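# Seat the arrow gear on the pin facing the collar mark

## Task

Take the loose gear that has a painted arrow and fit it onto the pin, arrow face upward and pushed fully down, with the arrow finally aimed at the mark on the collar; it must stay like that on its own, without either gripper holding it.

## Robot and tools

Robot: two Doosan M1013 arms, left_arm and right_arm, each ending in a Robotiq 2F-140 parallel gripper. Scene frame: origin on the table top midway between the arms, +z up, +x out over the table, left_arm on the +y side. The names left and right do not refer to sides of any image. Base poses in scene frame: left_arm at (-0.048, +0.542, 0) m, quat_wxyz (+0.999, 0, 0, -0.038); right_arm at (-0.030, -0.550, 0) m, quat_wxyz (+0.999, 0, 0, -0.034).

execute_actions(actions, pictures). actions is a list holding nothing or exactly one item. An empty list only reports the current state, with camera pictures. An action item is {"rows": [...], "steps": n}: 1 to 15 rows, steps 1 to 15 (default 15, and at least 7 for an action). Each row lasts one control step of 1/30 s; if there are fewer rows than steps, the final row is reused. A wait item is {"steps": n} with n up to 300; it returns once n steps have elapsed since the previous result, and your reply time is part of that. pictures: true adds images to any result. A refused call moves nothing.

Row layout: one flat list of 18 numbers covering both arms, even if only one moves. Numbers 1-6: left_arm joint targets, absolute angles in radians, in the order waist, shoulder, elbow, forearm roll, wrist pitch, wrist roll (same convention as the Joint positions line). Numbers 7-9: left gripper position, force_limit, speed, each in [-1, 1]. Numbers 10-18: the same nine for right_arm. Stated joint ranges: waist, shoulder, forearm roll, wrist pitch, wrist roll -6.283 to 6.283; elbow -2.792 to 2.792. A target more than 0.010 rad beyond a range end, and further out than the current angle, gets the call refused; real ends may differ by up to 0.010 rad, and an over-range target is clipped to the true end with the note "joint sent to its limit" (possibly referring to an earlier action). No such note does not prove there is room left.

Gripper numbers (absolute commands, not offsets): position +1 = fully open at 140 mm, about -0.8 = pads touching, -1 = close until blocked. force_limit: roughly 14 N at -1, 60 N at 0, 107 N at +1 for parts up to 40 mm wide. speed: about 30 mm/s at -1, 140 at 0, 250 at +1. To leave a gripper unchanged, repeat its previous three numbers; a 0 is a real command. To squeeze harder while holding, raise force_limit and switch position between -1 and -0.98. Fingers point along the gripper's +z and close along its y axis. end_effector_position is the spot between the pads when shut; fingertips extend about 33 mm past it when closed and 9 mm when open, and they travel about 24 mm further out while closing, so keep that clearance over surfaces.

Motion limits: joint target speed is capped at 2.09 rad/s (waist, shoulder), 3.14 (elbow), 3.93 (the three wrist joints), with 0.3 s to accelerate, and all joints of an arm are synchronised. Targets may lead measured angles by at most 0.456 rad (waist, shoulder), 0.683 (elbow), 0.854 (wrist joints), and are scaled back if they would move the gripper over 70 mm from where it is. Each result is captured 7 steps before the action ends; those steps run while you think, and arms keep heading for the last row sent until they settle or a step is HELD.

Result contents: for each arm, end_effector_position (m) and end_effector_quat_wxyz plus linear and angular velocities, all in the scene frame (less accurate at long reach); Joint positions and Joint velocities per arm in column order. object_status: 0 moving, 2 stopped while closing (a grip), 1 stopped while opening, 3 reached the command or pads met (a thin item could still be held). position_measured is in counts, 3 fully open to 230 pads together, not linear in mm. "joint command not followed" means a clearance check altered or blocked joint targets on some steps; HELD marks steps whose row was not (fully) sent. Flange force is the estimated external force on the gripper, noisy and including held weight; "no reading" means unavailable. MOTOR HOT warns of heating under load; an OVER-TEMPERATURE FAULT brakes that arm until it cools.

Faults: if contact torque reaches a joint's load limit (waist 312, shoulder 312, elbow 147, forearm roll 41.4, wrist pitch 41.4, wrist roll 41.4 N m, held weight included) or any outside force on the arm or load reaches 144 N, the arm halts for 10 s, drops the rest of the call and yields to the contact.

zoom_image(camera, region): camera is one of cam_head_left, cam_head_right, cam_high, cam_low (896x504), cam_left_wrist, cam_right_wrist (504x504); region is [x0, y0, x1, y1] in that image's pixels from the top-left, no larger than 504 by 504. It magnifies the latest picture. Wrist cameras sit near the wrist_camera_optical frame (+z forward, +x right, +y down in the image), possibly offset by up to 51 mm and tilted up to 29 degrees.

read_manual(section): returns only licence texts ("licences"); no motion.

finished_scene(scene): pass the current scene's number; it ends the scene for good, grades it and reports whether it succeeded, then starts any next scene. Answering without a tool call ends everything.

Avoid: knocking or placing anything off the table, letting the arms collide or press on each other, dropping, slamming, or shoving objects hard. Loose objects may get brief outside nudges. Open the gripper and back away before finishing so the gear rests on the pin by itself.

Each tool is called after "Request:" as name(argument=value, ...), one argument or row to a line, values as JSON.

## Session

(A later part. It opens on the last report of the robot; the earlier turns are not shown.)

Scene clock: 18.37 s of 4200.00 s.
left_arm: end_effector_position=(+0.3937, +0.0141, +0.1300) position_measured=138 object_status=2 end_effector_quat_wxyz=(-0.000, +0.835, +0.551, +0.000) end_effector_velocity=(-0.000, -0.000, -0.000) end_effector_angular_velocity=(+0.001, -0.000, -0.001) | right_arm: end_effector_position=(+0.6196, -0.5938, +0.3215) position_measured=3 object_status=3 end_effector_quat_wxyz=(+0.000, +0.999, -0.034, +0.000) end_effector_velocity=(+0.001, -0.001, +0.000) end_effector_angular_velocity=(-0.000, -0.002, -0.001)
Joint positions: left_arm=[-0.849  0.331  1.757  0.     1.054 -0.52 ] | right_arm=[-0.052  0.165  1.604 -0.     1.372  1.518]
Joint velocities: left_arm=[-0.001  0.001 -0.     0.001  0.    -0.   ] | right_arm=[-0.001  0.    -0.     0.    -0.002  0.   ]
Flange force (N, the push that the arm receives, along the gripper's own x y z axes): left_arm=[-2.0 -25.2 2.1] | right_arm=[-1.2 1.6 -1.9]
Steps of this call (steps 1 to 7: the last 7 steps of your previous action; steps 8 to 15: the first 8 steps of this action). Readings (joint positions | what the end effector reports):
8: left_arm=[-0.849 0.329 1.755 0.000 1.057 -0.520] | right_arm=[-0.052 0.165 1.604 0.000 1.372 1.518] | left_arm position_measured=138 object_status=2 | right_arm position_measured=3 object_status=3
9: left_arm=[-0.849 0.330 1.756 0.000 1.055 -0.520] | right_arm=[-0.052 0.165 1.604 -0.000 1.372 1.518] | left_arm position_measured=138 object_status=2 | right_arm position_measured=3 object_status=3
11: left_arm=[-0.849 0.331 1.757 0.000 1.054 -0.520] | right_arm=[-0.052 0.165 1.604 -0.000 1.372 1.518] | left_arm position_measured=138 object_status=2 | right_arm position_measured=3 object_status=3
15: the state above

Request:
execute_actions(
  actions=[
    {"rows":[[-0.8491,0.330,1.7583,0,1.0533,-0.52,-1,-0.5,-0.5,-0.052,0.165,1.604,0,1.372,1.518,1,0,0]]},
  ],
)

Request:
execute_actions(
  actions=[
    {"rows":[[-0.8491,0.3316,1.7601,0,1.0499,-0.495,-1,-0.5,-0.5,-0.052,0.165,1.604,0,1.372,1.518,1,0,0]]},
  ],
)

Scene clock: 18.90 s of 4200.00 s.
left_arm: end_effector_position=(+0.3932, +0.0143, +0.1300) position_measured=138 object_status=2 end_effector_quat_wxyz=(+0.000, +0.835, +0.550, +0.000) end_effector_velocity=(-0.000, -0.001, +0.002) end_effector_angular_velocity=(-0.003, -0.003, -0.002) | right_arm: end_effector_position=(+0.6196, -0.5938, +0.3215) position_measured=3 object_status=3 end_effector_quat_wxyz=(+0.000, +0.999, -0.034, +0.000) end_effector_velocity=(+0.001, +0.000, +0.001) end_effector_angular_velocity=(-0.000, -0.004, +0.000)
Joint positions: left_arm=[-0.849  0.33   1.758  0.     1.053 -0.52 ] | right_arm=[-0.052  0.165  1.604  0.     1.372  1.518]
Joint velocities: left_arm=[-0.001 -0.003  0.     0.    -0.001  0.001] | right_arm=[ 0.    -0.    -0.002  0.    -0.002 -0.   ]
Flange force (N, the push that the arm receives, along the gripper's own x y z axes): left_arm=[-1.4 -4.3 8.9] | right_arm=[-0.4 1.0 -3.0]
Steps of this call (steps 1 to 7: the last 7 steps of your previous action; step 8: the robot went on to your last target; steps 9 to 16: the first 8 steps of this action). Readings (joint positions | what the end effector reports):
9: left_arm=[-0.849 0.331 1.757 0.000 1.054 -0.520] | right_arm=[-0.052 0.165 1.604 -0.000 1.372 1.518] | left_arm position_measured=138 object_status=2 | right_arm position_measured=3 object_status=3
10: left_arm=[-0.849 0.331 1.758 0.000 1.053 -0.520] | right_arm=[-0.052 0.165 1.604 0.000 1.372 1.518] | left_arm position_measured=138 object_status=2 | right_arm position_measured=3 object_status=3
12: left_arm=[-0.849 0.330 1.758 0.000 1.053 -0.520] | right_arm=[-0.052 0.165 1.604 -0.000 1.372 1.518] | left_arm position_measured=138 object_status=2 | right_arm position_measured=3 object_status=3
16: the state above

Scene clock: 19.40 s of 4200.00 s.
left_arm: end_effector_position=(+0.3930, +0.0144, +0.1280) position_measured=138 object_status=2 end_effector_quat_wxyz=(-0.000, +0.842, +0.540, -0.000) end_effector_velocity=(-0.000, -0.001, +0.000) end_effector_angular_velocity=(-0.003, -0.001, -0.001) | right_arm: end_effector_position=(+0.6196, -0.5938, +0.3215) position_measured=3 object_status=3 end_effector_quat_wxyz=(+0.000, +0.999, -0.034, +0.000) end_effector_velocity=(+0.000, +0.001, +0.000) end_effector_angular_velocity=(+0.001, +0.000, +0.002)
Joint positions: left_arm=[-0.849  0.332  1.76   0.     1.05  -0.495] | right_arm=[-0.052  0.165  1.604  0.     1.372  1.518]
Joint velocities: left_arm=[-0.    -0.001  0.001 -0.001 -0.002  0.001] | right_arm=[ 0.002  0.    -0.     0.001  0.     0.   ]
Flange force (N, the push that the arm receives, along the gripper's own x y z axes): left_arm=[-1.7 -1.0 6.2] | right_arm=[0.0 0.0 -1.2]
Steps of this call (steps 1 to 7: the last 7 steps of your previous action; steps 8 to 15: the first 8 steps of this action). Readings (joint positions | what the end effector reports):
8: left_arm=[-0.849 0.330 1.758 0.000 1.053 -0.520] | right_arm=[-0.052 0.165 1.604 -0.000 1.372 1.518] | left_arm position_measured=138 object_status=2 | right_arm position_measured=3 object_status=3
9: left_arm=[-0.849 0.330 1.759 0.000 1.053 -0.513] | right_arm=[-0.052 0.165 1.604 -0.000 1.372 1.518] | left_arm position_measured=138 object_status=2 | right_arm position_measured=3 object_status=3
11: left_arm=[-0.849 0.331 1.760 0.000 1.050 -0.496] | right_arm=[-0.052 0.165 1.604 -0.000 1.372 1.518] | left_arm position_measured=138 object_status=2 | right_arm position_measured=3 object_status=3
15: the state above

Request:
execute_actions(
  actions=[
    {"rows":[[-0.8491,0.3332,1.7619,0,1.0465,-0.47,-1,-0.5,-0.5,-0.052,0.165,1.604,0,1.372,1.518,1,0,0]]},
  ],
)

Request:
execute_actions(
  actions=[
    {"rows":[[-0.8491,0.3349,1.7637,0,1.043,-0.445,-1,-0.5,-0.5,-0.052,0.165,1.604,0,1.372,1.518,1,0,0]]},
  ],
)

Scene clock: 19.90 s of 4200.00 s.
left_arm: end_effector_position=(+0.3930, +0.0144, +0.1260) position_measured=138 object_status=2 end_effector_quat_wxyz=(-0.000, +0.848, +0.529, +0.000) end_effector_velocity=(-0.001, +0.000, -0.001) end_effector_angular_velocity=(+0.001, +0.001, -0.001) | right_arm: end_effector_position=(+0.6196, -0.5938, +0.3215) position_measured=3 object_status=3 end_effector_quat_wxyz=(+0.000, +0.999, -0.034, +0.000) end_effector_velocity=(+0.001, -0.001, +0.001) end_effector_angular_velocity=(-0.001, -0.001, -0.001)
Joint positions: left_arm=[-0.849  0.333  1.762  0.     1.047 -0.47 ] | right_arm=[-0.052  0.165  1.604 -0.     1.372  1.518]
Joint velocities: left_arm=[-0.001  0.     0.002 -0.001 -0.001  0.001] | right_arm=[-0.001  0.    -0.001 -0.001 -0.     0.   ]
Flange force (N, the push that the arm receives, along the gripper's own x y z axes): left_arm=[3.3 -1.2 2.9] | right_arm=[0.3 1.9 -4.0]
Steps of this call (steps 1 to 7: the last 7 steps of your previous action; steps 8 to 15: the first 8 steps of this action). Readings (joint positions | what the end effector reports):
8: left_arm=[-0.849 0.332 1.760 0.000 1.050 -0.495] | right_arm=[-0.052 0.165 1.604 -0.000 1.372 1.518] | left_arm position_measured=138 object_status=2 | right_arm position_measured=3 object_status=3
9: left_arm=[-0.849 0.332 1.761 0.000 1.049 -0.488] | right_arm=[-0.052 0.165 1.604 -0.000 1.372 1.518] | left_arm position_measured=138 object_status=2 | right_arm position_measured=3 object_status=3
11: left_arm=[-0.849 0.333 1.762 0.000 1.047 -0.471] | right_arm=[-0.052 0.165 1.604 -0.000 1.372 1.518] | left_arm position_measured=138 object_status=2 | right_arm position_measured=3 object_status=3
15: the state above

Scene clock: 20.40 s of 4200.00 s.
left_arm: end_effector_position=(+0.3930, +0.0144, +0.1240) position_measured=138 object_status=2 end_effector_quat_wxyz=(-0.000, +0.855, +0.519, +0.000) end_effector_velocity=(+0.001, +0.000, +0.001) end_effector_angular_velocity=(-0.003, -0.001, +0.002) | right_arm: end_effector_position=(+0.6196, -0.5938, +0.3215) position_measured=3 object_status=3 end_effector_quat_wxyz=(+0.000, +0.999, -0.034, +0.000) end_effector_velocity=(+0.000, -0.001, -0.000) end_effector_angular_velocity=(-0.000, -0.000, -0.001)
Joint positions: left_arm=[-0.849  0.335  1.764  0.     1.043 -0.445] | right_arm=[-0.052  0.165  1.604 -0.     1.372  1.518]
Joint velocities: left_arm=[ 0.002 -0.001 -0.    -0.001 -0.002  0.   ] | right_arm=[-0.001  0.    -0.    -0.    -0.     0.   ]
Flange force (N, the push that the arm receives, along the gripper's own x y z axes): left_arm=[4.4 -0.8 1.1] | right_arm=[-0.4 2.8 -2.2]
Steps of this call (steps 1 to 7: the last 7 steps of your previous action; steps 8 to 15: the first 8 steps of this action). Readings (joint positions | what the end effector reports):
8: left_arm=[-0.849 0.333 1.762 0.000 1.046 -0.470] | right_arm=[-0.052 0.165 1.604 -0.000 1.372 1.518] | left_arm position_measured=138 object_status=2 | right_arm position_measured=3 object_status=3
9: left_arm=[-0.849 0.334 1.762 0.000 1.045 -0.463] | right_arm=[-0.052 0.165 1.604 -0.000 1.372 1.518] | left_arm position_measured=138 object_status=2 | right_arm position_measured=3 object_status=3
11: left_arm=[-0.849 0.335 1.764 0.000 1.043 -0.446] | right_arm=[-0.052 0.165 1.604 -0.000 1.372 1.518] | left_arm position_measured=138 object_status=2 | right_arm position_measured=3 object_status=3
15: the state above

Request:
execute_actions(
  actions=[
    {"rows":[[-0.8491,0.3365,1.7655,0,1.0396,-0.405,-1,-0.5,-0.5,-0.052,0.165,1.604,0,1.372,1.518,1,0,0]]},
  ],
)

Request:
execute_actions(
  actions=[
    {"rows":[[-0.8491,0.3399,1.769,0,1.0327,-0.355,-1,-0.5,-0.5,-0.052,0.165,1.604,0,1.372,1.518,1,0,0]]},
  ],
)

Request:
execute_actions(
  actions=[
    {"rows":[[-0.8491,0.3432,1.7725,0,1.0259,-0.305,-1,-0.5,-0.5,-0.052,0.165,1.604,0,1.372,1.518,1,0,0]]},
  ],
  pictures=true,
)

Request:
zoom_image(
  camera="cam_left_wrist",
  region=[170, 150, 350, 330],
)

Scene clock: 21.03 s of 4200.00 s.
left_arm: end_effector_position=(+0.3930, +0.0144, +0.1221) position_measured=138 object_status=2 end_effector_quat_wxyz=(+0.000, +0.865, +0.501, +0.000) end_effector_velocity=(-0.001, -0.001, +0.002) end_effector_angular_velocity=(-0.003, -0.002, -0.002) | right_arm: end_effector_position=(+0.6196, -0.5938, +0.3215) position_measured=3 object_status=3 end_effector_quat_wxyz=(+0.000, +0.999, -0.034, +0.000) end_effector_velocity=(-0.000, -0.000, +0.000) end_effector_angular_velocity=(+0.001, +0.001, -0.001)
Joint positions: left_arm=[-0.849  0.336  1.765  0.     1.04  -0.405] | right_arm=[-0.052  0.165  1.604 -0.     1.372  1.518]
Joint velocities: left_arm=[-0.001 -0.003  0.    -0.    -0.     0.001] | right_arm=[-0.001 -0.     0.     0.     0.001  0.   ]
Flange force (N, the push that the arm receives, along the gripper's own x y z axes): left_arm=[5.7 -2.7 -5.1] | right_arm=[-1.5 0.3 -2.7]
Steps of this call (steps 1 to 7: the last 7 steps of your previous action; steps 8 to 11: the robot went on to your last target; steps 12 to 19: the first 8 steps of this action). Readings (joint positions | what the end effector reports):
12: left_arm=[-0.849 0.335 1.764 0.000 1.043 -0.445] | right_arm=[-0.052 0.165 1.604 -0.000 1.372 1.518] | left_arm position_measured=138 object_status=2 | right_arm position_measured=3 object_status=3
13: left_arm=[-0.849 0.335 1.764 0.000 1.042 -0.438] | right_arm=[-0.052 0.165 1.604 -0.000 1.372 1.518] | left_arm position_measured=138 object_status=2 | right_arm position_measured=3 object_status=3
15: left_arm=[-0.849 0.336 1.765 0.000 1.040 -0.409] | right_arm=[-0.052 0.165 1.604 -0.000 1.372 1.518] | left_arm position_measured=138 object_status=2 | right_arm position_measured=3 object_status=3
19: the state above

Scene clock: 21.53 s of 4200.00 s.
left_arm: end_effector_position=(+0.3930, +0.0144, +0.1180) position_measured=138 object_status=2 end_effector_quat_wxyz=(-0.000, +0.877, +0.480, -0.000) end_effector_velocity=(-0.001, -0.001, +0.000) end_effector_angular_velocity=(+0.000, +0.001, -0.002) | right_arm: end_effector_position=(+0.6196, -0.5938, +0.3215) position_measured=3 object_status=3 end_effector_quat_wxyz=(+0.000, +0.999, -0.034, +0.000) end_effector_velocity=(-0.000, +0.000, +0.000) end_effector_angular_velocity=(+0.000, +0.001, +0.001)
Joint positions: left_arm=[-0.849  0.34   1.769  0.     1.033 -0.355] | right_arm=[-0.052  0.165  1.604  0.     1.372  1.518]
Joint velocities: left_arm=[-0.001 -0.    -0.    -0.001  0.001  0.001] | right_arm=[ 0.001 -0.    -0.     0.     0.001 -0.   ]
Flange force (N, the push that the arm receives, along the gripper's own x y z axes): left_arm=[11.9 1.1 -3.1] | right_arm=[0.8 1.8 -2.0]
Steps of this call (steps 1 to 7: the last 7 steps of your previous action; steps 8 to 15: the first 8 steps of this action). Readings (joint positions | what the end effector reports):
8: left_arm=[-0.849 0.337 1.766 0.000 1.040 -0.405] | right_arm=[-0.052 0.165 1.604 -0.000 1.372 1.518] | left_arm position_measured=138 object_status=2 | right_arm position_measured=3 object_status=3
9: left_arm=[-0.849 0.337 1.766 0.000 1.039 -0.398] | right_arm=[-0.052 0.165 1.604 -0.000 1.372 1.518] | left_arm position_measured=138 object_status=2 | right_arm position_measured=3 object_status=3
11: left_arm=[-0.849 0.339 1.769 0.000 1.034 -0.362] | right_arm=[-0.052 0.165 1.604 0.000 1.372 1.518] | left_arm position_measured=138 object_status=2 | right_arm position_measured=3 object_status=3
15: the state above

Scene clock: 22.03 s of 4200.00 s.
left_arm: end_effector_position=(+0.3930, +0.0144, +0.1141) position_measured=138 object_status=2 end_effector_quat_wxyz=(-0.000, +0.889, +0.458, +0.000) end_effector_velocity=(+0.000, -0.000, -0.000) end_effector_angular_velocity=(-0.001, +0.001, -0.000) | right_arm: end_effector_position=(+0.6196, -0.5938, +0.3215) position_measured=3 object_status=3 end_effector_quat_wxyz=(+0.000, +0.999, -0.034, +0.000) end_effector_velocity=(-0.001, -0.001, -0.000) end_effector_angular_velocity=(+0.000, +0.001, -0.002)
Joint positions: left_arm=[-0.849  0.343  1.773  0.     1.026 -0.305] | right_arm=[-0.052  0.165  1.604 -0.     1.372  1.518]
Joint velocities: left_arm=[ 0.001  0.     0.    -0.001 -0.001  0.001] | right_arm=[-0.002 -0.     0.001  0.     0.    -0.   ]
Flange force (N, the push that the arm receives, along the gripper's own x y z axes): left_arm=[13.1 4.0 0.0] | right_arm=[-1.7 3.3 -1.7]
Steps of this call (steps 1 to 7: the last 7 steps of your previous action; steps 8 to 15: the first 8 steps of this action). Readings (joint positions | what the end effector reports):
8: left_arm=[-0.849 0.340 1.769 0.000 1.033 -0.355] | right_arm=[-0.052 0.165 1.604 -0.000 1.372 1.518] | left_arm position_measured=138 object_status=2 | right_arm position_measured=3 object_status=3
9: left_arm=[-0.849 0.340 1.769 0.000 1.032 -0.348] | right_arm=[-0.052 0.165 1.604 -0.000 1.372 1.518] | left_arm position_measured=138 object_status=2 | right_arm position_measured=3 object_status=3
11: left_arm=[-0.849 0.343 1.772 0.000 1.027 -0.312] | right_arm=[-0.052 0.165 1.604 -0.000 1.372 1.518] | left_arm position_measured=138 object_status=2 | right_arm position_measured=3 object_status=3
15: the state above

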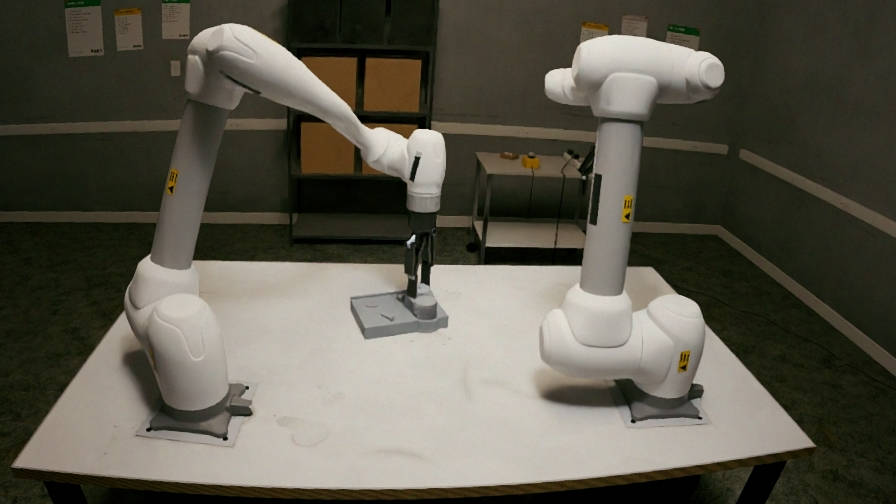

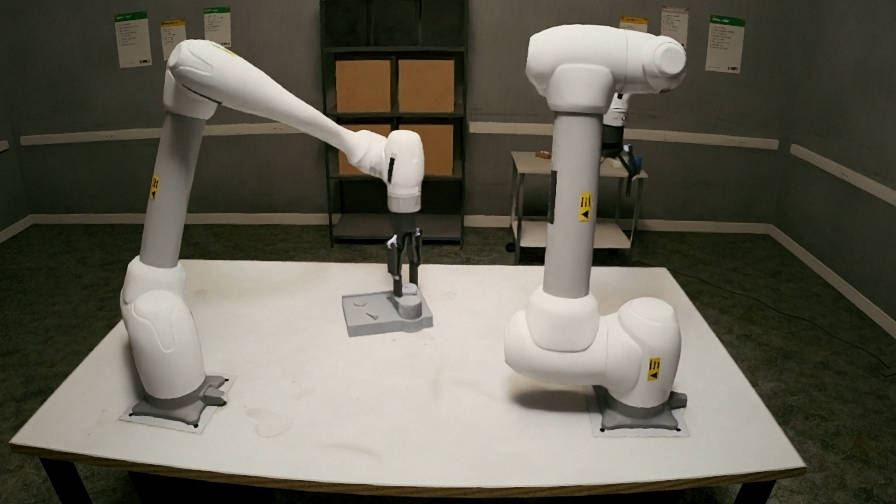

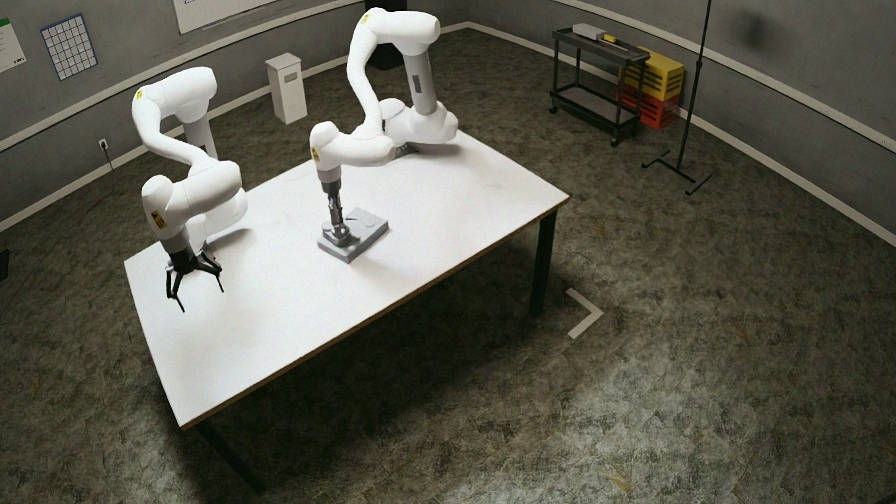

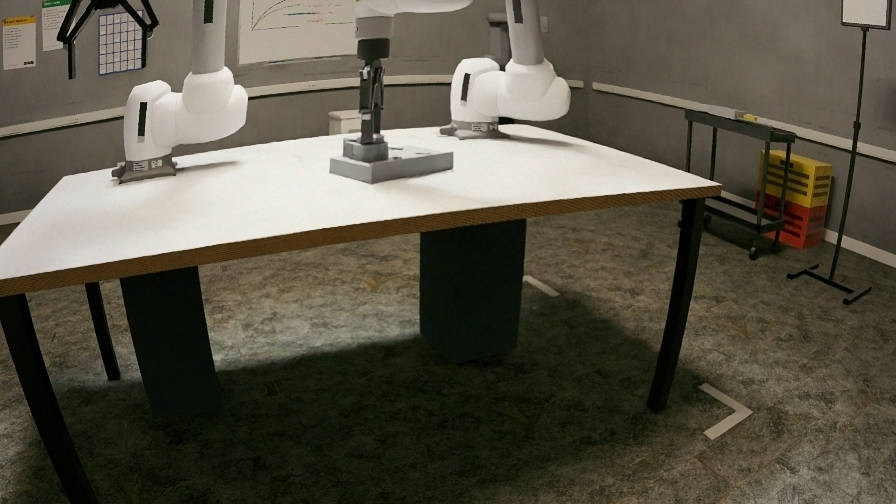

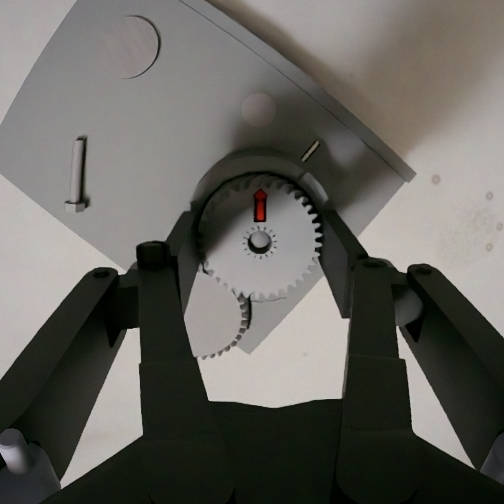

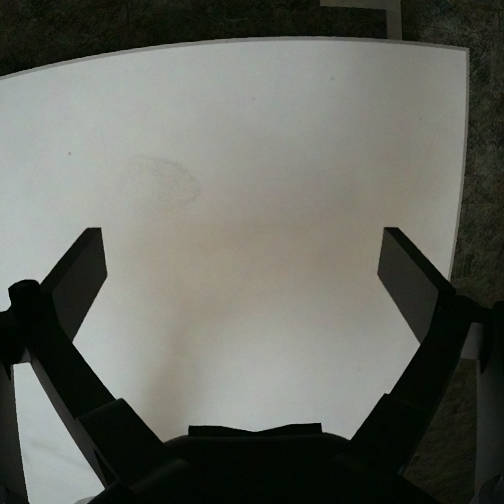

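Region (170, 150, 350, 330) of cam_left_wrist's 504x504 image, scaled by 2.800, with more detail than that image has.

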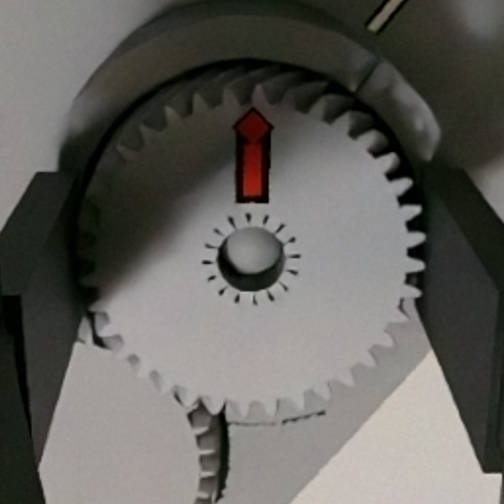

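Request:
execute_actions(
  actions=[
    {"rows":[[-0.8485,0.3432,1.7725,0,1.0259,-0.305,-1,-0.5,-0.5,-0.052,0.165,1.604,0,1.372,1.518,1,0,0]],"steps":13},
  ],
)

Request:
execute_actions(
  actions=[
    {"rows":[[-0.8485,0.3432,1.7725,0,1.0259,-0.317,-1,-0.5,-0.5,-0.052,0.165,1.604,0,1.372,1.518,1,0,0]],"steps":13},
  ],
)

Request:
execute_actions(
  actions=[
    {"rows":[[-0.8485,0.3432,1.7725,0,1.0259,-0.329,-1,-0.5,-0.5,-0.052,0.165,1.604,0,1.372,1.518,1,0,0]],"steps":13},
  ],
)

Request:
execute_actions(
  actions=[
    {"rows":[[-0.8485,0.3432,1.7725,0,1.0259,-0.293,-1,-0.5,-0.5,-0.052,0.165,1.604,0,1.372,1.518,1,0,0]],"steps":15},
  ],
)

Scene clock: 22.80 s of 4200.00 s.
left_arm: end_effector_position=(+0.3932, +0.0145, +0.1141) position_measured=138 object_status=2 end_effector_quat_wxyz=(-0.000, +0.889, +0.458, +0.000) end_effector_velocity=(+0.000, -0.001, +0.001) end_effector_angular_velocity=(-0.001, -0.001, -0.001) | right_arm: end_effector_position=(+0.6196, -0.5938, +0.3215) position_measured=3 object_status=3 end_effector_quat_wxyz=(+0.000, +0.999, -0.034, +0.000) end_effector_velocity=(-0.000, +0.000, -0.000) end_effector_angular_velocity=(+0.000, +0.000, +0.000)
Joint positions: left_arm=[-0.849  0.343  1.773  0.     1.026 -0.305] | right_arm=[-0.052  0.165  1.604 -0.     1.372  1.518]
Joint velocities: left_arm=[-0.001 -0.    -0.001  0.    -0.001 -0.   ] | right_arm=[ 0. -0.  0.  0. -0.  0.]
Flange force (N, the push that the arm receives, along the gripper's own x y z axes): left_arm=[4.0 -0.1 2.0] | right_arm=[-2.5 3.6 -1.9]
Steps of this call (steps 1 to 7: the last 7 steps of your previous action; steps 8 to 15: the robot went on to your last target; steps 16 to 17: nothing new was sent; steps 18 to 23: the first 6 steps of this action). Readings (joint positions | what the end effector reports):
18: left_arm=[-0.849 0.343 1.773 0.000 1.026 -0.305] | right_arm=[-0.052 0.165 1.604 -0.000 1.372 1.518] | left_arm position_measured=138 object_status=2 | right_arm position_measured=3 object_status=3
19: left_arm=[-0.849 0.343 1.773 0.000 1.026 -0.305] | right_arm=[-0.052 0.165 1.604 -0.000 1.372 1.518] | left_arm position_measured=138 object_status=2 | right_arm position_measured=3 object_status=3
21: left_arm=[-0.849 0.343 1.773 0.000 1.026 -0.305] | right_arm=[-0.052 0.165 1.604 0.000 1.372 1.518] | left_arm position_measured=138 object_status=2 | right_arm position_measured=3 object_status=3
23: the state above

Scene clock: 23.23 s of 4200.00 s.
left_arm: end_effector_position=(+0.3933, +0.0146, +0.1141) position_measured=138 object_status=2 end_effector_quat_wxyz=(-0.000, +0.886, +0.463, +0.000) end_effector_velocity=(-0.001, +0.001, -0.000) end_effector_angular_velocity=(+0.002, -0.000, -0.000) | right_arm: end_effector_position=(+0.6196, -0.5938, +0.3215) position_measured=3 object_status=3 end_effector_quat_wxyz=(+0.000, +0.999, -0.034, +0.000) end_effector_velocity=(+0.000, -0.001, +0.000) end_effector_angular_velocity=(-0.000, -0.001, -0.001)
Joint positions: left_arm=[-0.849  0.343  1.773  0.     1.026 -0.317] | right_arm=[-0.052  0.165  1.604 -0.     1.372  1.518]
Joint velocities: left_arm=[-0.001 -0.001  0.001  0.002  0.001 -0.001] | right_arm=[-0.001 -0.    -0.    -0.    -0.001  0.   ]
Flange force (N, the push that the arm receives, along the gripper's own x y z axes): left_arm=[-2.5 0.2 7.7] | right_arm=[-1.8 1.2 -2.2]
Steps of this call (steps 1 to 7: the last 7 steps of your previous action; steps 8 to 13: the first 6 steps of this action). Readings (joint positions | what the end effector reports):
8: left_arm=[-0.849 0.343 1.773 0.000 1.026 -0.305] | right_arm=[-0.052 0.165 1.604 -0.000 1.372 1.518] | left_arm position_measured=138 object_status=2 | right_arm position_measured=3 object_status=3
9: left_arm=[-0.849 0.343 1.773 0.000 1.026 -0.310] | right_arm=[-0.052 0.165 1.604 -0.000 1.372 1.518] | left_arm position_measured=138 object_status=2 | right_arm position_measured=3 object_status=3
11: left_arm=[-0.849 0.343 1.773 0.000 1.026 -0.316] | right_arm=[-0.052 0.165 1.604 -0.000 1.372 1.518] | left_arm position_measured=138 object_status=2 | right_arm position_measured=3 object_status=3
13: the state above

Scene clock: 23.67 s of 4200.00 s.
left_arm: end_effector_position=(+0.3933, +0.0147, +0.1141) position_measured=138 object_status=2 end_effector_quat_wxyz=(-0.000, +0.883, +0.468, +0.000) end_effector_velocity=(+0.000, -0.001, +0.001) end_effector_angular_velocity=(-0.002, -0.001, +0.002) | right_arm: end_effector_position=(+0.6196, -0.5938, +0.3215) position_measured=3 object_status=3 end_effector_quat_wxyz=(+0.000, +0.999, -0.034, +0.000) end_effector_velocity=(-0.001, +0.001, -0.001) end_effector_angular_velocity=(+0.001, +0.003, +0.001)
Joint positions: left_arm=[-0.848  0.343  1.773  0.     1.026 -0.329] | right_arm=[-0.052  0.165  1.604 -0.     1.372  1.518]
Joint velocities: left_arm=[-0.    -0.002 -0.001 -0.     0.    -0.002] | right_arm=[0.001 0.    0.001 0.    0.002 0.   ]
Flange force (N, the push that the arm receives, along the gripper's own x y z axes): left_arm=[5.1 -3.3 7.9] | right_arm=[-1.7 2.6 -1.7]
Steps of this call (steps 1 to 7: the last 7 steps of your previous action; steps 8 to 13: the first 6 steps of this action). Readings (joint positions | what the end effector reports):
8: left_arm=[-0.849 0.343 1.773 0.000 1.026 -0.317] | right_arm=[-0.052 0.165 1.604 -0.000 1.372 1.518] | left_arm position_measured=138 object_status=2 | right_arm position_measured=3 object_status=3
9: left_arm=[-0.849 0.343 1.773 0.000 1.026 -0.322] | right_arm=[-0.052 0.165 1.604 -0.000 1.372 1.518] | left_arm position_measured=138 object_status=2 | right_arm position_measured=3 object_status=3
11: left_arm=[-0.848 0.343 1.773 0.000 1.026 -0.329] | right_arm=[-0.052 0.165 1.604 0.000 1.372 1.518] | left_arm position_measured=138 object_status=2 | right_arm position_measured=3 object_status=3
13: the state above

Scene clock: 24.17 s of 4200.00 s.
left_arm: end_effector_position=(+0.3933, +0.0147, +0.1141) position_measured=138 object_status=2 end_effector_quat_wxyz=(+0.000, +0.892, +0.453, +0.000) end_effector_velocity=(-0.000, +0.002, -0.001) end_effector_angular_velocity=(+0.004, +0.000, -0.003) | right_arm: end_effector_position=(+0.6196, -0.5938, +0.3215) position_measured=3 object_status=3 end_effector_quat_wxyz=(+0.000, +0.999, -0.034, +0.000) end_effector_velocity=(+0.001, -0.000, -0.000) end_effector_angular_velocity=(-0.000, -0.002, +0.000)
Joint positions: left_arm=[-0.848  0.343  1.773  0.     1.026 -0.293] | right_arm=[-0.052  0.165  1.604 -0.     1.372  1.518]
Joint velocities: left_arm=[-0.     0.001  0.001  0.003  0.002  0.002] | right_arm=[ 0.     0.    -0.     0.    -0.002 -0.   ]
Flange force (N, the push that the arm receives, along the gripper's own x y z axes): left_arm=[-0.5 0.6 9.2] | right_arm=[-2.6 1.1 -2.2]
Steps of this call (steps 1 to 7: the last 7 steps of your previous action; steps 8 to 15: the first 8 steps of this action). Readings (joint positions | what the end effector reports):
8: left_arm=[-0.848 0.343 1.773 0.000 1.026 -0.329] | right_arm=[-0.052 0.165 1.604 -0.000 1.372 1.518] | left_arm position_measured=138 object_status=2 | right_arm position_measured=3 object_status=3
9: left_arm=[-0.848 0.343 1.773 0.000 1.026 -0.322] | right_arm=[-0.052 0.165 1.604 -0.000 1.372 1.518] | left_arm position_measured=138 object_status=2 | right_arm position_measured=3 object_status=3
11: left_arm=[-0.848 0.343 1.773 0.000 1.026 -0.296] | right_arm=[-0.052 0.165 1.604 -0.000 1.372 1.518] | left_arm position_measured=138 object_status=2 | right_arm position_measured=3 object_status=3
15: the state above

Request:
execute_actions(
  actions=[
    {"rows":[[-0.8485,0.3365,1.7655,0,1.0396,-0.408,-1,-0.5,-0.5,-0.052,0.165,1.604,0,1.372,1.518,1,0,0]]},
  ],
)

Request:
execute_actions(
  actions=[
    {"rows":[[-0.8485,0.3365,1.7655,0,1.0396,-0.420,-1,-0.5,-0.5,-0.052,0.165,1.604,0,1.372,1.518,1,0,0]],"steps":13},
  ],
)

Request:
execute_actions(
  actions=[
    {"rows":[[-0.8485,0.3365,1.7655,0,1.0396,-0.429,-1,-0.5,-0.5,-0.052,0.165,1.604,0,1.372,1.518,1,0,0]],"steps":13},
  ],
)

Request:
execute_actions(
  actions=[
    {"rows":[[-0.8485,0.3365,1.7655,0,1.0396,-0.438,-1,-0.5,-0.5,-0.052,0.165,1.604,0,1.372,1.518,1,0,0]],"steps":13},
  ],
)

Scene clock: 24.87 s of 4200.00 s.
left_arm: end_effector_position=(+0.3933, +0.0147, +0.1220) position_measured=138 object_status=2 end_effector_quat_wxyz=(-0.000, +0.864, +0.503, +0.000) end_effector_velocity=(+0.000, -0.002, +0.002) end_effector_angular_velocity=(-0.005, -0.002, +0.010) | right_arm: end_effector_position=(+0.6196, -0.5938, +0.3215) position_measured=3 object_status=3 end_effector_quat_wxyz=(+0.000, +0.999, -0.034, +0.000) end_effector_velocity=(+0.001, +0.001, +0.000) end_effector_angular_velocity=(+0.000, -0.003, +0.001)
Joint positions: left_arm=[-0.848  0.336  1.766  0.     1.04  -0.408] | right_arm=[-0.052  0.165  1.604 -0.     1.372  1.518]
Joint velocities: left_arm=[-0.001 -0.001 -0.002 -0.001 -0.002 -0.01 ] | right_arm=[ 0.001 -0.    -0.     0.001 -0.002  0.   ]
Flange force (N, the push that the arm receives, along the gripper's own x y z axes): left_arm=[-4.7 2.2 7.5] | right_arm=[0.7 1.4 -2.4]
Steps of this call (steps 1 to 7: the last 7 steps of your previous action; steps 8 to 13: the robot went on to your last target; steps 14 to 21: the first 8 steps of this action). Readings (joint positions | what the end effector reports):
14: left_arm=[-0.848 0.343 1.773 0.000 1.026 -0.293] | right_arm=[-0.052 0.165 1.604 0.000 1.372 1.518] | left_arm position_measured=138 object_status=2 | right_arm position_measured=3 object_status=3
15: left_arm=[-0.848 0.343 1.772 0.000 1.027 -0.300] | right_arm=[-0.052 0.165 1.604 -0.000 1.372 1.518] | left_arm position_measured=138 object_status=2 | right_arm position_measured=3 object_status=3
17: left_arm=[-0.848 0.340 1.769 0.000 1.033 -0.354] | right_arm=[-0.052 0.165 1.604 0.000 1.372 1.518] | left_arm position_measured=138 object_status=2 | right_arm position_measured=3 object_status=3
21: the state above

Scene clock: 25.30 s of 4200.00 s.
left_arm: end_effector_position=(+0.3933, +0.0147, +0.1220) position_measured=138 object_status=2 end_effector_quat_wxyz=(-0.000, +0.861, +0.508, -0.000) end_effector_velocity=(+0.001, +0.001, +0.001) end_effector_angular_velocity=(+0.001, -0.001, +0.002) | right_arm: end_effector_position=(+0.6196, -0.5938, +0.3215) position_measured=3 object_status=3 end_effector_quat_wxyz=(+0.000, +0.999, -0.034, +0.000) end_effector_velocity=(+0.001, -0.002, -0.001) end_effector_angular_velocity=(-0.001, -0.002, -0.002)
Joint positions: left_arm=[-0.848  0.336  1.765  0.     1.04  -0.42 ] | right_arm=[-0.052  0.165  1.604 -0.     1.372  1.518]
Joint velocities: left_arm=[ 0.002 -0.001 -0.     0.001  0.002 -0.001] | right_arm=[-0.002  0.     0.001 -0.    -0.004  0.   ]
Flange force (N, the push that the arm receives, along the gripper's own x y z axes): left_arm=[-2.1 -4.0 5.8] | right_arm=[-0.5 1.9 -2.1]
Steps of this call (steps 1 to 7: the last 7 steps of your previous action; steps 8 to 13: the first 6 steps of this action). Readings (joint positions | what the end effector reports):
8: left_arm=[-0.848 0.336 1.766 0.000 1.040 -0.408] | right_arm=[-0.052 0.165 1.604 -0.000 1.372 1.518] | left_arm position_measured=138 object_status=2 | right_arm position_measured=3 object_status=3
9: left_arm=[-0.848 0.336 1.766 0.000 1.040 -0.413] | right_arm=[-0.052 0.165 1.604 -0.000 1.372 1.518] | left_arm position_measured=138 object_status=2 | right_arm position_measured=3 object_status=3
11: left_arm=[-0.848 0.336 1.765 0.000 1.040 -0.420] | right_arm=[-0.052 0.165 1.604 -0.000 1.372 1.518] | left_arm position_measured=138 object_status=2 | right_arm position_measured=3 object_status=3
13: the state above

Scene clock: 25.73 s of 4200.00 s.
left_arm: end_effector_position=(+0.3933, +0.0147, +0.1220) position_measured=138 object_status=2 end_effector_quat_wxyz=(-0.000, +0.859, +0.512, -0.000) end_effector_velocity=(+0.001, +0.001, -0.000) end_effector_angular_velocity=(+0.000, +0.001, +0.004) | right_arm: end_effector_position=(+0.6196, -0.5938, +0.3215) position_measured=3 object_status=3 end_effector_quat_wxyz=(+0.000, +0.999, -0.034, +0.000) end_effector_velocity=(+0.000, +0.000, -0.001) end_effector_angular_velocity=(+0.000, -0.000, +0.001)
Joint positions: left_arm=[-0.848  0.337  1.765  0.     1.04  -0.429] | right_arm=[-0.052  0.165  1.604 -0.     1.372  1.518]
Joint velocities: left_arm=[ 0.002  0.    -0.    -0.001  0.001 -0.001] | right_arm=[ 0.001  0.     0.001  0.    -0.002  0.   ]
Flange force (N, the push that the arm receives, along the gripper's own x y z axes): left_arm=[2.6 -2.9 8.4] | right_arm=[-0.3 2.0 -1.6]
Steps of this call (steps 1 to 7: the last 7 steps of your previous action; steps 8 to 13: the first 6 steps of this action). Readings (joint positions | what the end effector reports):
8: left_arm=[-0.848 0.336 1.765 0.000 1.040 -0.420] | right_arm=[-0.052 0.165 1.604 -0.000 1.372 1.518] | left_arm position_measured=138 object_status=2 | right_arm position_measured=3 object_status=3
9: left_arm=[-0.848 0.337 1.765 0.000 1.040 -0.424] | right_arm=[-0.052 0.165 1.604 -0.000 1.372 1.518] | left_arm position_measured=138 object_status=2 | right_arm position_measured=3 object_status=3
11: left_arm=[-0.848 0.337 1.765 0.000 1.040 -0.429] | right_arm=[-0.052 0.165 1.604 -0.000 1.372 1.518] | left_arm position_measured=138 object_status=2 | right_arm position_measured=3 object_status=3
13: the state above

Scene clock: 26.17 s of 4200.00 s.
left_arm: end_effector_position=(+0.3933, +0.0147, +0.1220) position_measured=138 object_status=2 end_effector_quat_wxyz=(-0.000, +0.857, +0.516, -0.000) end_effector_velocity=(-0.000, +0.000, -0.001) end_effector_angular_velocity=(+0.000, +0.000, +0.001) | right_arm: end_effector_position=(+0.6196, -0.5938, +0.3215) position_measured=3 object_status=3 end_effector_quat_wxyz=(+0.000, +0.999, -0.034, +0.000) end_effector_velocity=(+0.001, -0.000, +0.001) end_effector_angular_velocity=(-0.000, -0.002, -0.001)
Joint positions: left_arm=[-0.848  0.337  1.765  0.     1.04  -0.438] | right_arm=[-0.052  0.165  1.604 -0.     1.372  1.518]
Joint velocities: left_arm=[ 0.     0.     0.001  0.    -0.001 -0.001] | right_arm=[-0.001 -0.    -0.001  0.    -0.001  0.   ]
Flange force (N, the push that the arm receives, along the gripper's own x y z axes): left_arm=[5.8 -5.0 7.9] | right_arm=[-3.3 1.7 -3.1]
Steps of this call (steps 1 to 7: the last 7 steps of your previous action; steps 8 to 13: the first 6 steps of this action). Readings (joint positions | what the end effector reports):
8: left_arm=[-0.848 0.337 1.765 0.000 1.040 -0.429] | right_arm=[-0.052 0.165 1.604 -0.000 1.372 1.518] | left_arm position_measured=138 object_status=2 | right_arm position_measured=3 object_status=3
9: left_arm=[-0.848 0.337 1.765 0.000 1.040 -0.433] | right_arm=[-0.052 0.165 1.604 -0.000 1.372 1.518] | left_arm position_measured=138 object_status=2 | right_arm position_measured=3 object_status=3
11: left_arm=[-0.848 0.337 1.765 0.000 1.040 -0.438] | right_arm=[-0.052 0.165 1.604 -0.000 1.372 1.518] | left_arm position_measured=138 object_status=2 | right_arm position_measured=3 object_status=3
13: the state above

Request:
execute_actions(
  actions=[
    {"rows":[[-0.8485,0.3365,1.7655,0,1.0396,-0.41,-1,-0.5,-0.5,-0.052,0.165,1.604,0,1.372,1.518,1,0,0],[-0.8485,0.3365,1.7655,0,1.0396,-0.41,-1,-0.5,-0.5,-0.052,0.165,1.604,0,1.372,1.518,1,0,0],[-0.8485,0.3365,1.7655,0,1.0396,-0.41,-1,-0.5,-0.5,-0.052,0.165,1.604,0,1.372,1.518,1,0,0],[-0.8485,0.3365,1.7655,0,1.0396,-0.41,-1,-0.5,-0.5,-0.052,0.165,1.604,0,1.372,1.518,1,0,0],[-0.8485,0.3441,1.7734,0,1.0241,-0.295,-1,-0.5,-0.5,-0.052,0.165,1.604,0,1.372,1.518,1,0,0]]},
  ],
)

Request:
execute_actions(
  actions=[
    {"rows":[[-0.8485,0.3441,1.7734,0,1.0241,-0.295,0.1,-0.5,-0.5,-0.052,0.165,1.604,0,1.372,1.518,1,0,0]]},
  ],
)

Request:
execute_actions(
  actions=[
    {"rows":[[-0.8485,0.322,1.7491,0,1.0705,-0.2,0.1,-0.5,-0.5,-0.052,0.165,1.604,0,1.372,1.518,1,0,0]]},
  ],
  pictures=true,
)

Request:
zoom_image(
  camera="cam_left_wrist",
  region=[170, 110, 350, 290],
)

Scene clock: 26.80 s of 4200.00 s.
left_arm: end_effector_position=(+0.3934, +0.0145, +0.1175) position_measured=138 object_status=2 end_effector_quat_wxyz=(+0.000, +0.879, +0.477, +0.000) end_effector_velocity=(-0.001, +0.002, -0.086) end_effector_angular_velocity=(+0.003, +0.002, -1.032) | right_arm: end_effector_position=(+0.6196, -0.5938, +0.3215) position_measured=3 object_status=3 end_effector_quat_wxyz=(+0.000, +0.999, -0.034, +0.000) end_effector_velocity=(+0.000, +0.001, +0.000) end_effector_angular_velocity=(-0.001, -0.001, +0.002)
Joint positions: left_arm=[-0.848  0.34   1.769  0.     1.031 -0.348] | right_arm=[-0.052  0.165  1.604 -0.     1.372  1.518]
Joint velocities: left_arm=[-0.     0.071  0.077  0.    -0.145  1.032] | right_arm=[ 0.002 -0.     0.    -0.001 -0.001 -0.   ]
Flange force (N, the push that the arm receives, along the gripper's own x y z axes): left_arm=[-1.0 -10.0 -1.6] | right_arm=[-1.2 0.0 -2.1]
Steps of this call (steps 1 to 7: the last 7 steps of your previous action; steps 8 to 11: the robot went on to your last target; steps 12 to 19: the first 8 steps of this action). Readings (joint positions | what the end effector reports):
12: left_arm=[-0.848 0.337 1.765 0.000 1.040 -0.438] | right_arm=[-0.052 0.165 1.604 -0.000 1.372 1.518] | left_arm position_measured=138 object_status=2 | right_arm position_measured=3 object_status=3
13: left_arm=[-0.848 0.337 1.765 0.000 1.040 -0.431] | right_arm=[-0.052 0.165 1.604 -0.000 1.372 1.518] | left_arm position_measured=138 object_status=2 | right_arm position_measured=3 object_status=3
15: left_arm=[-0.848 0.337 1.765 0.000 1.040 -0.412] | right_arm=[-0.052 0.165 1.604 -0.000 1.372 1.518] | left_arm position_measured=138 object_status=2 | right_arm position_measured=3 object_status=3
19: the state above

Scene clock: 27.30 s of 4200.00 s.
left_arm: end_effector_position=(+0.3933, +0.0146, +0.1130) position_measured=117 object_status=0 end_effector_quat_wxyz=(+0.000, +0.891, +0.453, +0.000) end_effector_velocity=(+0.000, -0.000, -0.000) end_effector_angular_velocity=(-0.001, -0.000, +0.001) | right_arm: end_effector_position=(+0.6196, -0.5938, +0.3215) position_measured=3 object_status=3 end_effector_quat_wxyz=(+0.000, +0.999, -0.034, +0.000) end_effector_velocity=(+0.000, -0.001, +0.000) end_effector_angular_velocity=(-0.000, -0.002, -0.001)
Joint positions: left_arm=[-0.848  0.344  1.773  0.     1.024 -0.295] | right_arm=[-0.052  0.165  1.604 -0.     1.372  1.518]
Joint velocities: left_arm=[ 0.     0.001 -0.    -0.    -0.002 -0.   ] | right_arm=[-0.001 -0.    -0.001  0.    -0.001  0.   ]
Flange force (N, the push that the arm receives, along the gripper's own x y z axes): left_arm=[-4.5 1.1 1.9] | right_arm=[-0.5 0.6 -2.7]
Steps of this call (steps 1 to 7: the last 7 steps of your previous action; steps 8 to 15: the first 8 steps of this action). Readings (joint positions | what the end effector reports):
8: left_arm=[-0.848 0.344 1.773 0.000 1.024 -0.295] | right_arm=[-0.052 0.165 1.604 -0.000 1.372 1.518] | left_arm position_measured=138 object_status=0 | right_arm position_measured=3 object_status=3
9: left_arm=[-0.848 0.344 1.773 0.000 1.024 -0.295] | right_arm=[-0.052 0.165 1.604 -0.000 1.372 1.518] | left_arm position_measured=138 object_status=0 | right_arm position_measured=3 object_status=3
11: left_arm=[-0.848 0.344 1.773 0.000 1.024 -0.295] | right_arm=[-0.052 0.165 1.604 0.000 1.372 1.518] | left_arm position_measured=127 object_status=0 | right_arm position_measured=3 object_status=3
15: the state above

Scene clock: 27.80 s of 4200.00 s.
left_arm: end_effector_position=(+0.3933, +0.0146, +0.1400) position_measured=117 object_status=3 end_effector_quat_wxyz=(+0.000, +0.912, +0.411, -0.000) end_effector_velocity=(-0.000, +0.001, -0.002) end_effector_angular_velocity=(+0.003, +0.002, -0.006) | right_arm: end_effector_position=(+0.6196, -0.5938, +0.3215) position_measured=3 object_status=3 end_effector_quat_wxyz=(+0.000, +0.999, -0.034, +0.000) end_effector_velocity=(+0.001, +0.001, +0.000) end_effector_angular_velocity=(-0.001, -0.001, +0.002)
Joint positions: left_arm=[-0.849  0.322  1.749 -0.     1.07  -0.2  ] | right_arm=[-0.052  0.165  1.604 -0.     1.372  1.518]
Joint velocities: left_arm=[0.    0.002 0.    0.001 0.001 0.005] | right_arm=[ 0.002  0.    -0.001 -0.    -0.001  0.   ]
Flange force (N, the push that the arm receives, along the gripper's own x y z axes): left_arm=[-5.9 2.0 2.8] | right_arm=[0.6 0.6 -2.8]
Steps of this call (steps 1 to 7: the last 7 steps of your previous action; steps 8 to 15: the first 8 steps of this action). Readings (joint positions | what the end effector reports):
8: left_arm=[-0.848 0.344 1.773 0.000 1.024 -0.295] | right_arm=[-0.052 0.165 1.604 -0.000 1.372 1.518] | left_arm position_measured=117 object_status=3 | right_arm position_measured=3 object_status=3
9: left_arm=[-0.849 0.343 1.772 -0.000 1.027 -0.288] | right_arm=[-0.052 0.165 1.604 -0.000 1.372 1.518] | left_arm position_measured=117 object_status=3 | right_arm position_measured=3 object_status=3
11: left_arm=[-0.849 0.331 1.759 -0.000 1.053 -0.236] | right_arm=[-0.052 0.165 1.604 -0.000 1.372 1.518] | left_arm position_measured=117 object_status=3 | right_arm position_measured=3 object_status=3
15: the state above

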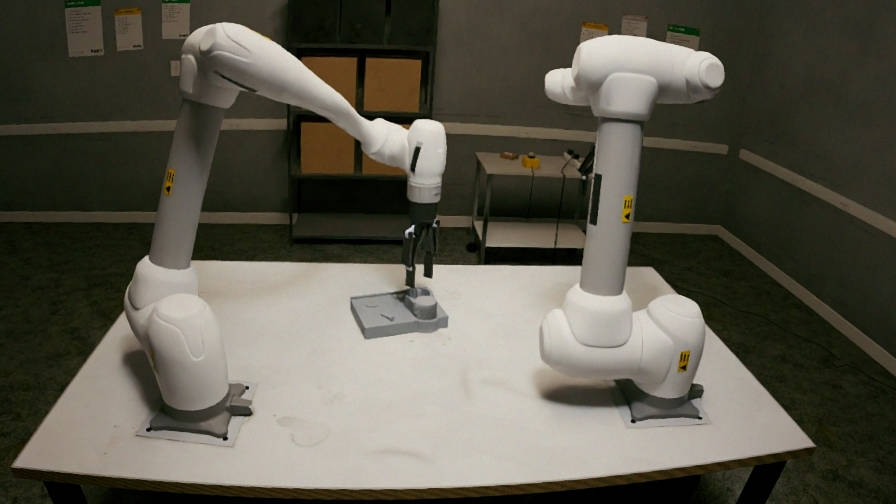

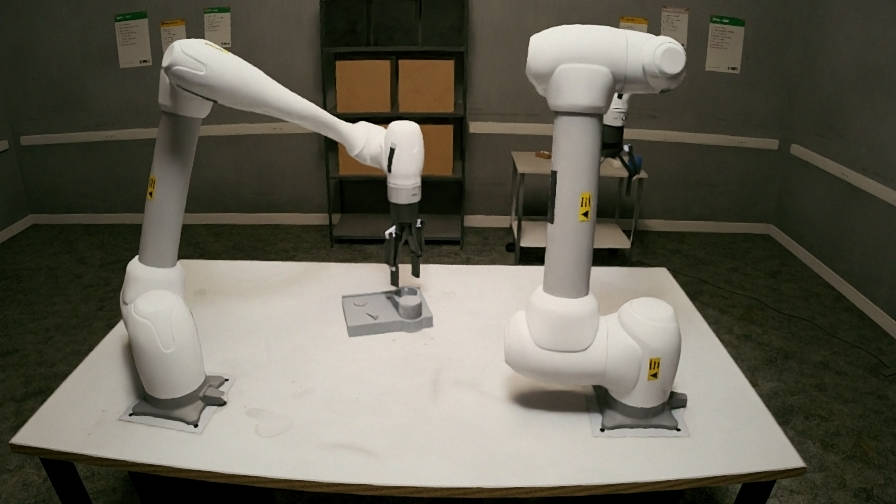

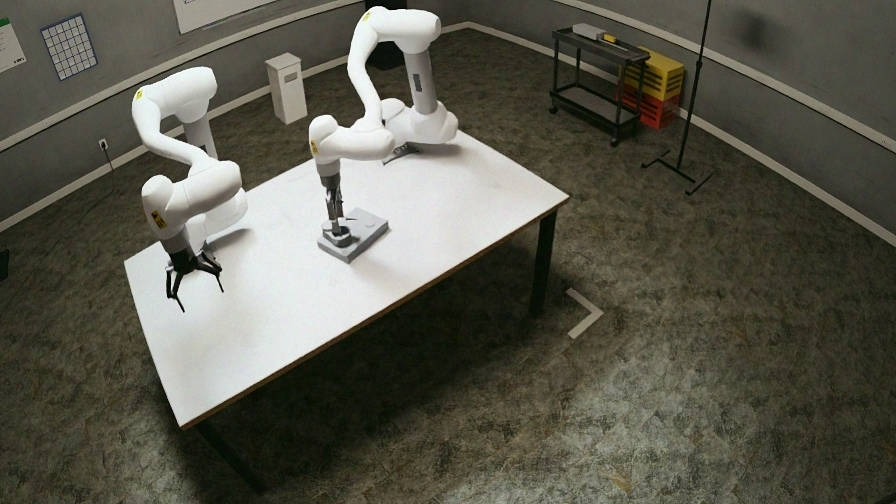

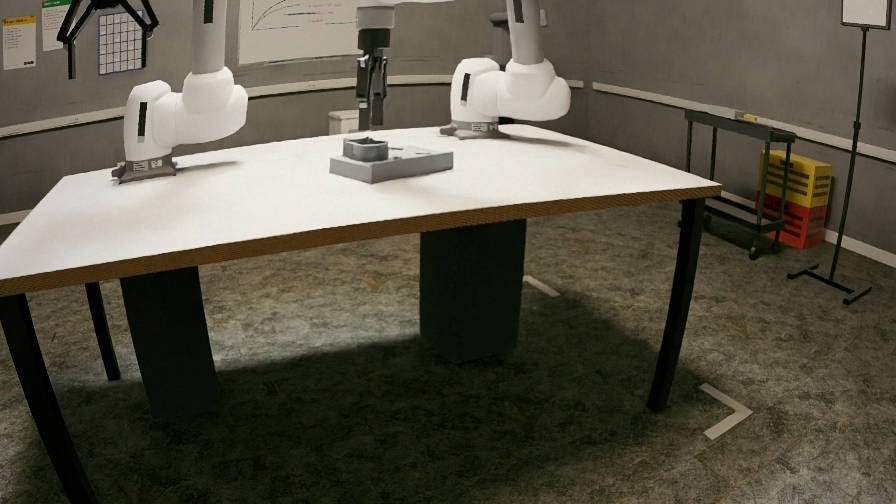

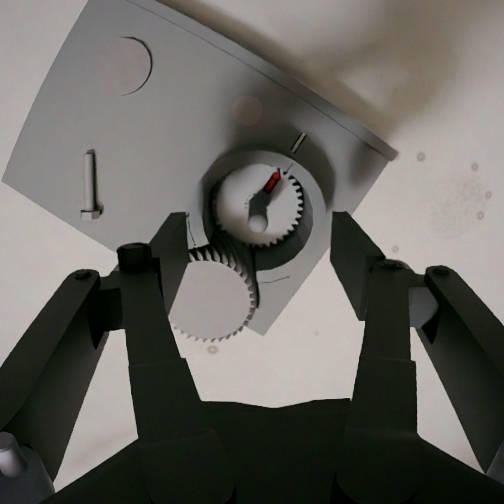

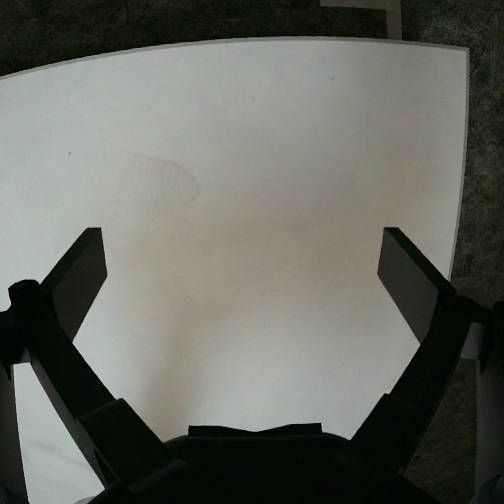

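Region (170, 110, 350, 290) of cam_left_wrist's 504x504 image, scaled by 2.800, with more detail than that image has.

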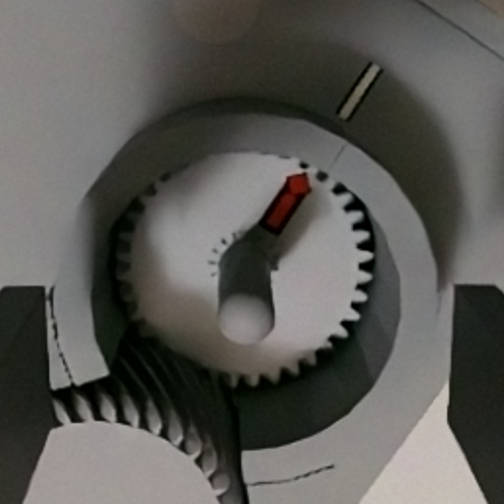

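Request:
finished_scene(
  scene=1,
)

The scene is finished: the task was done.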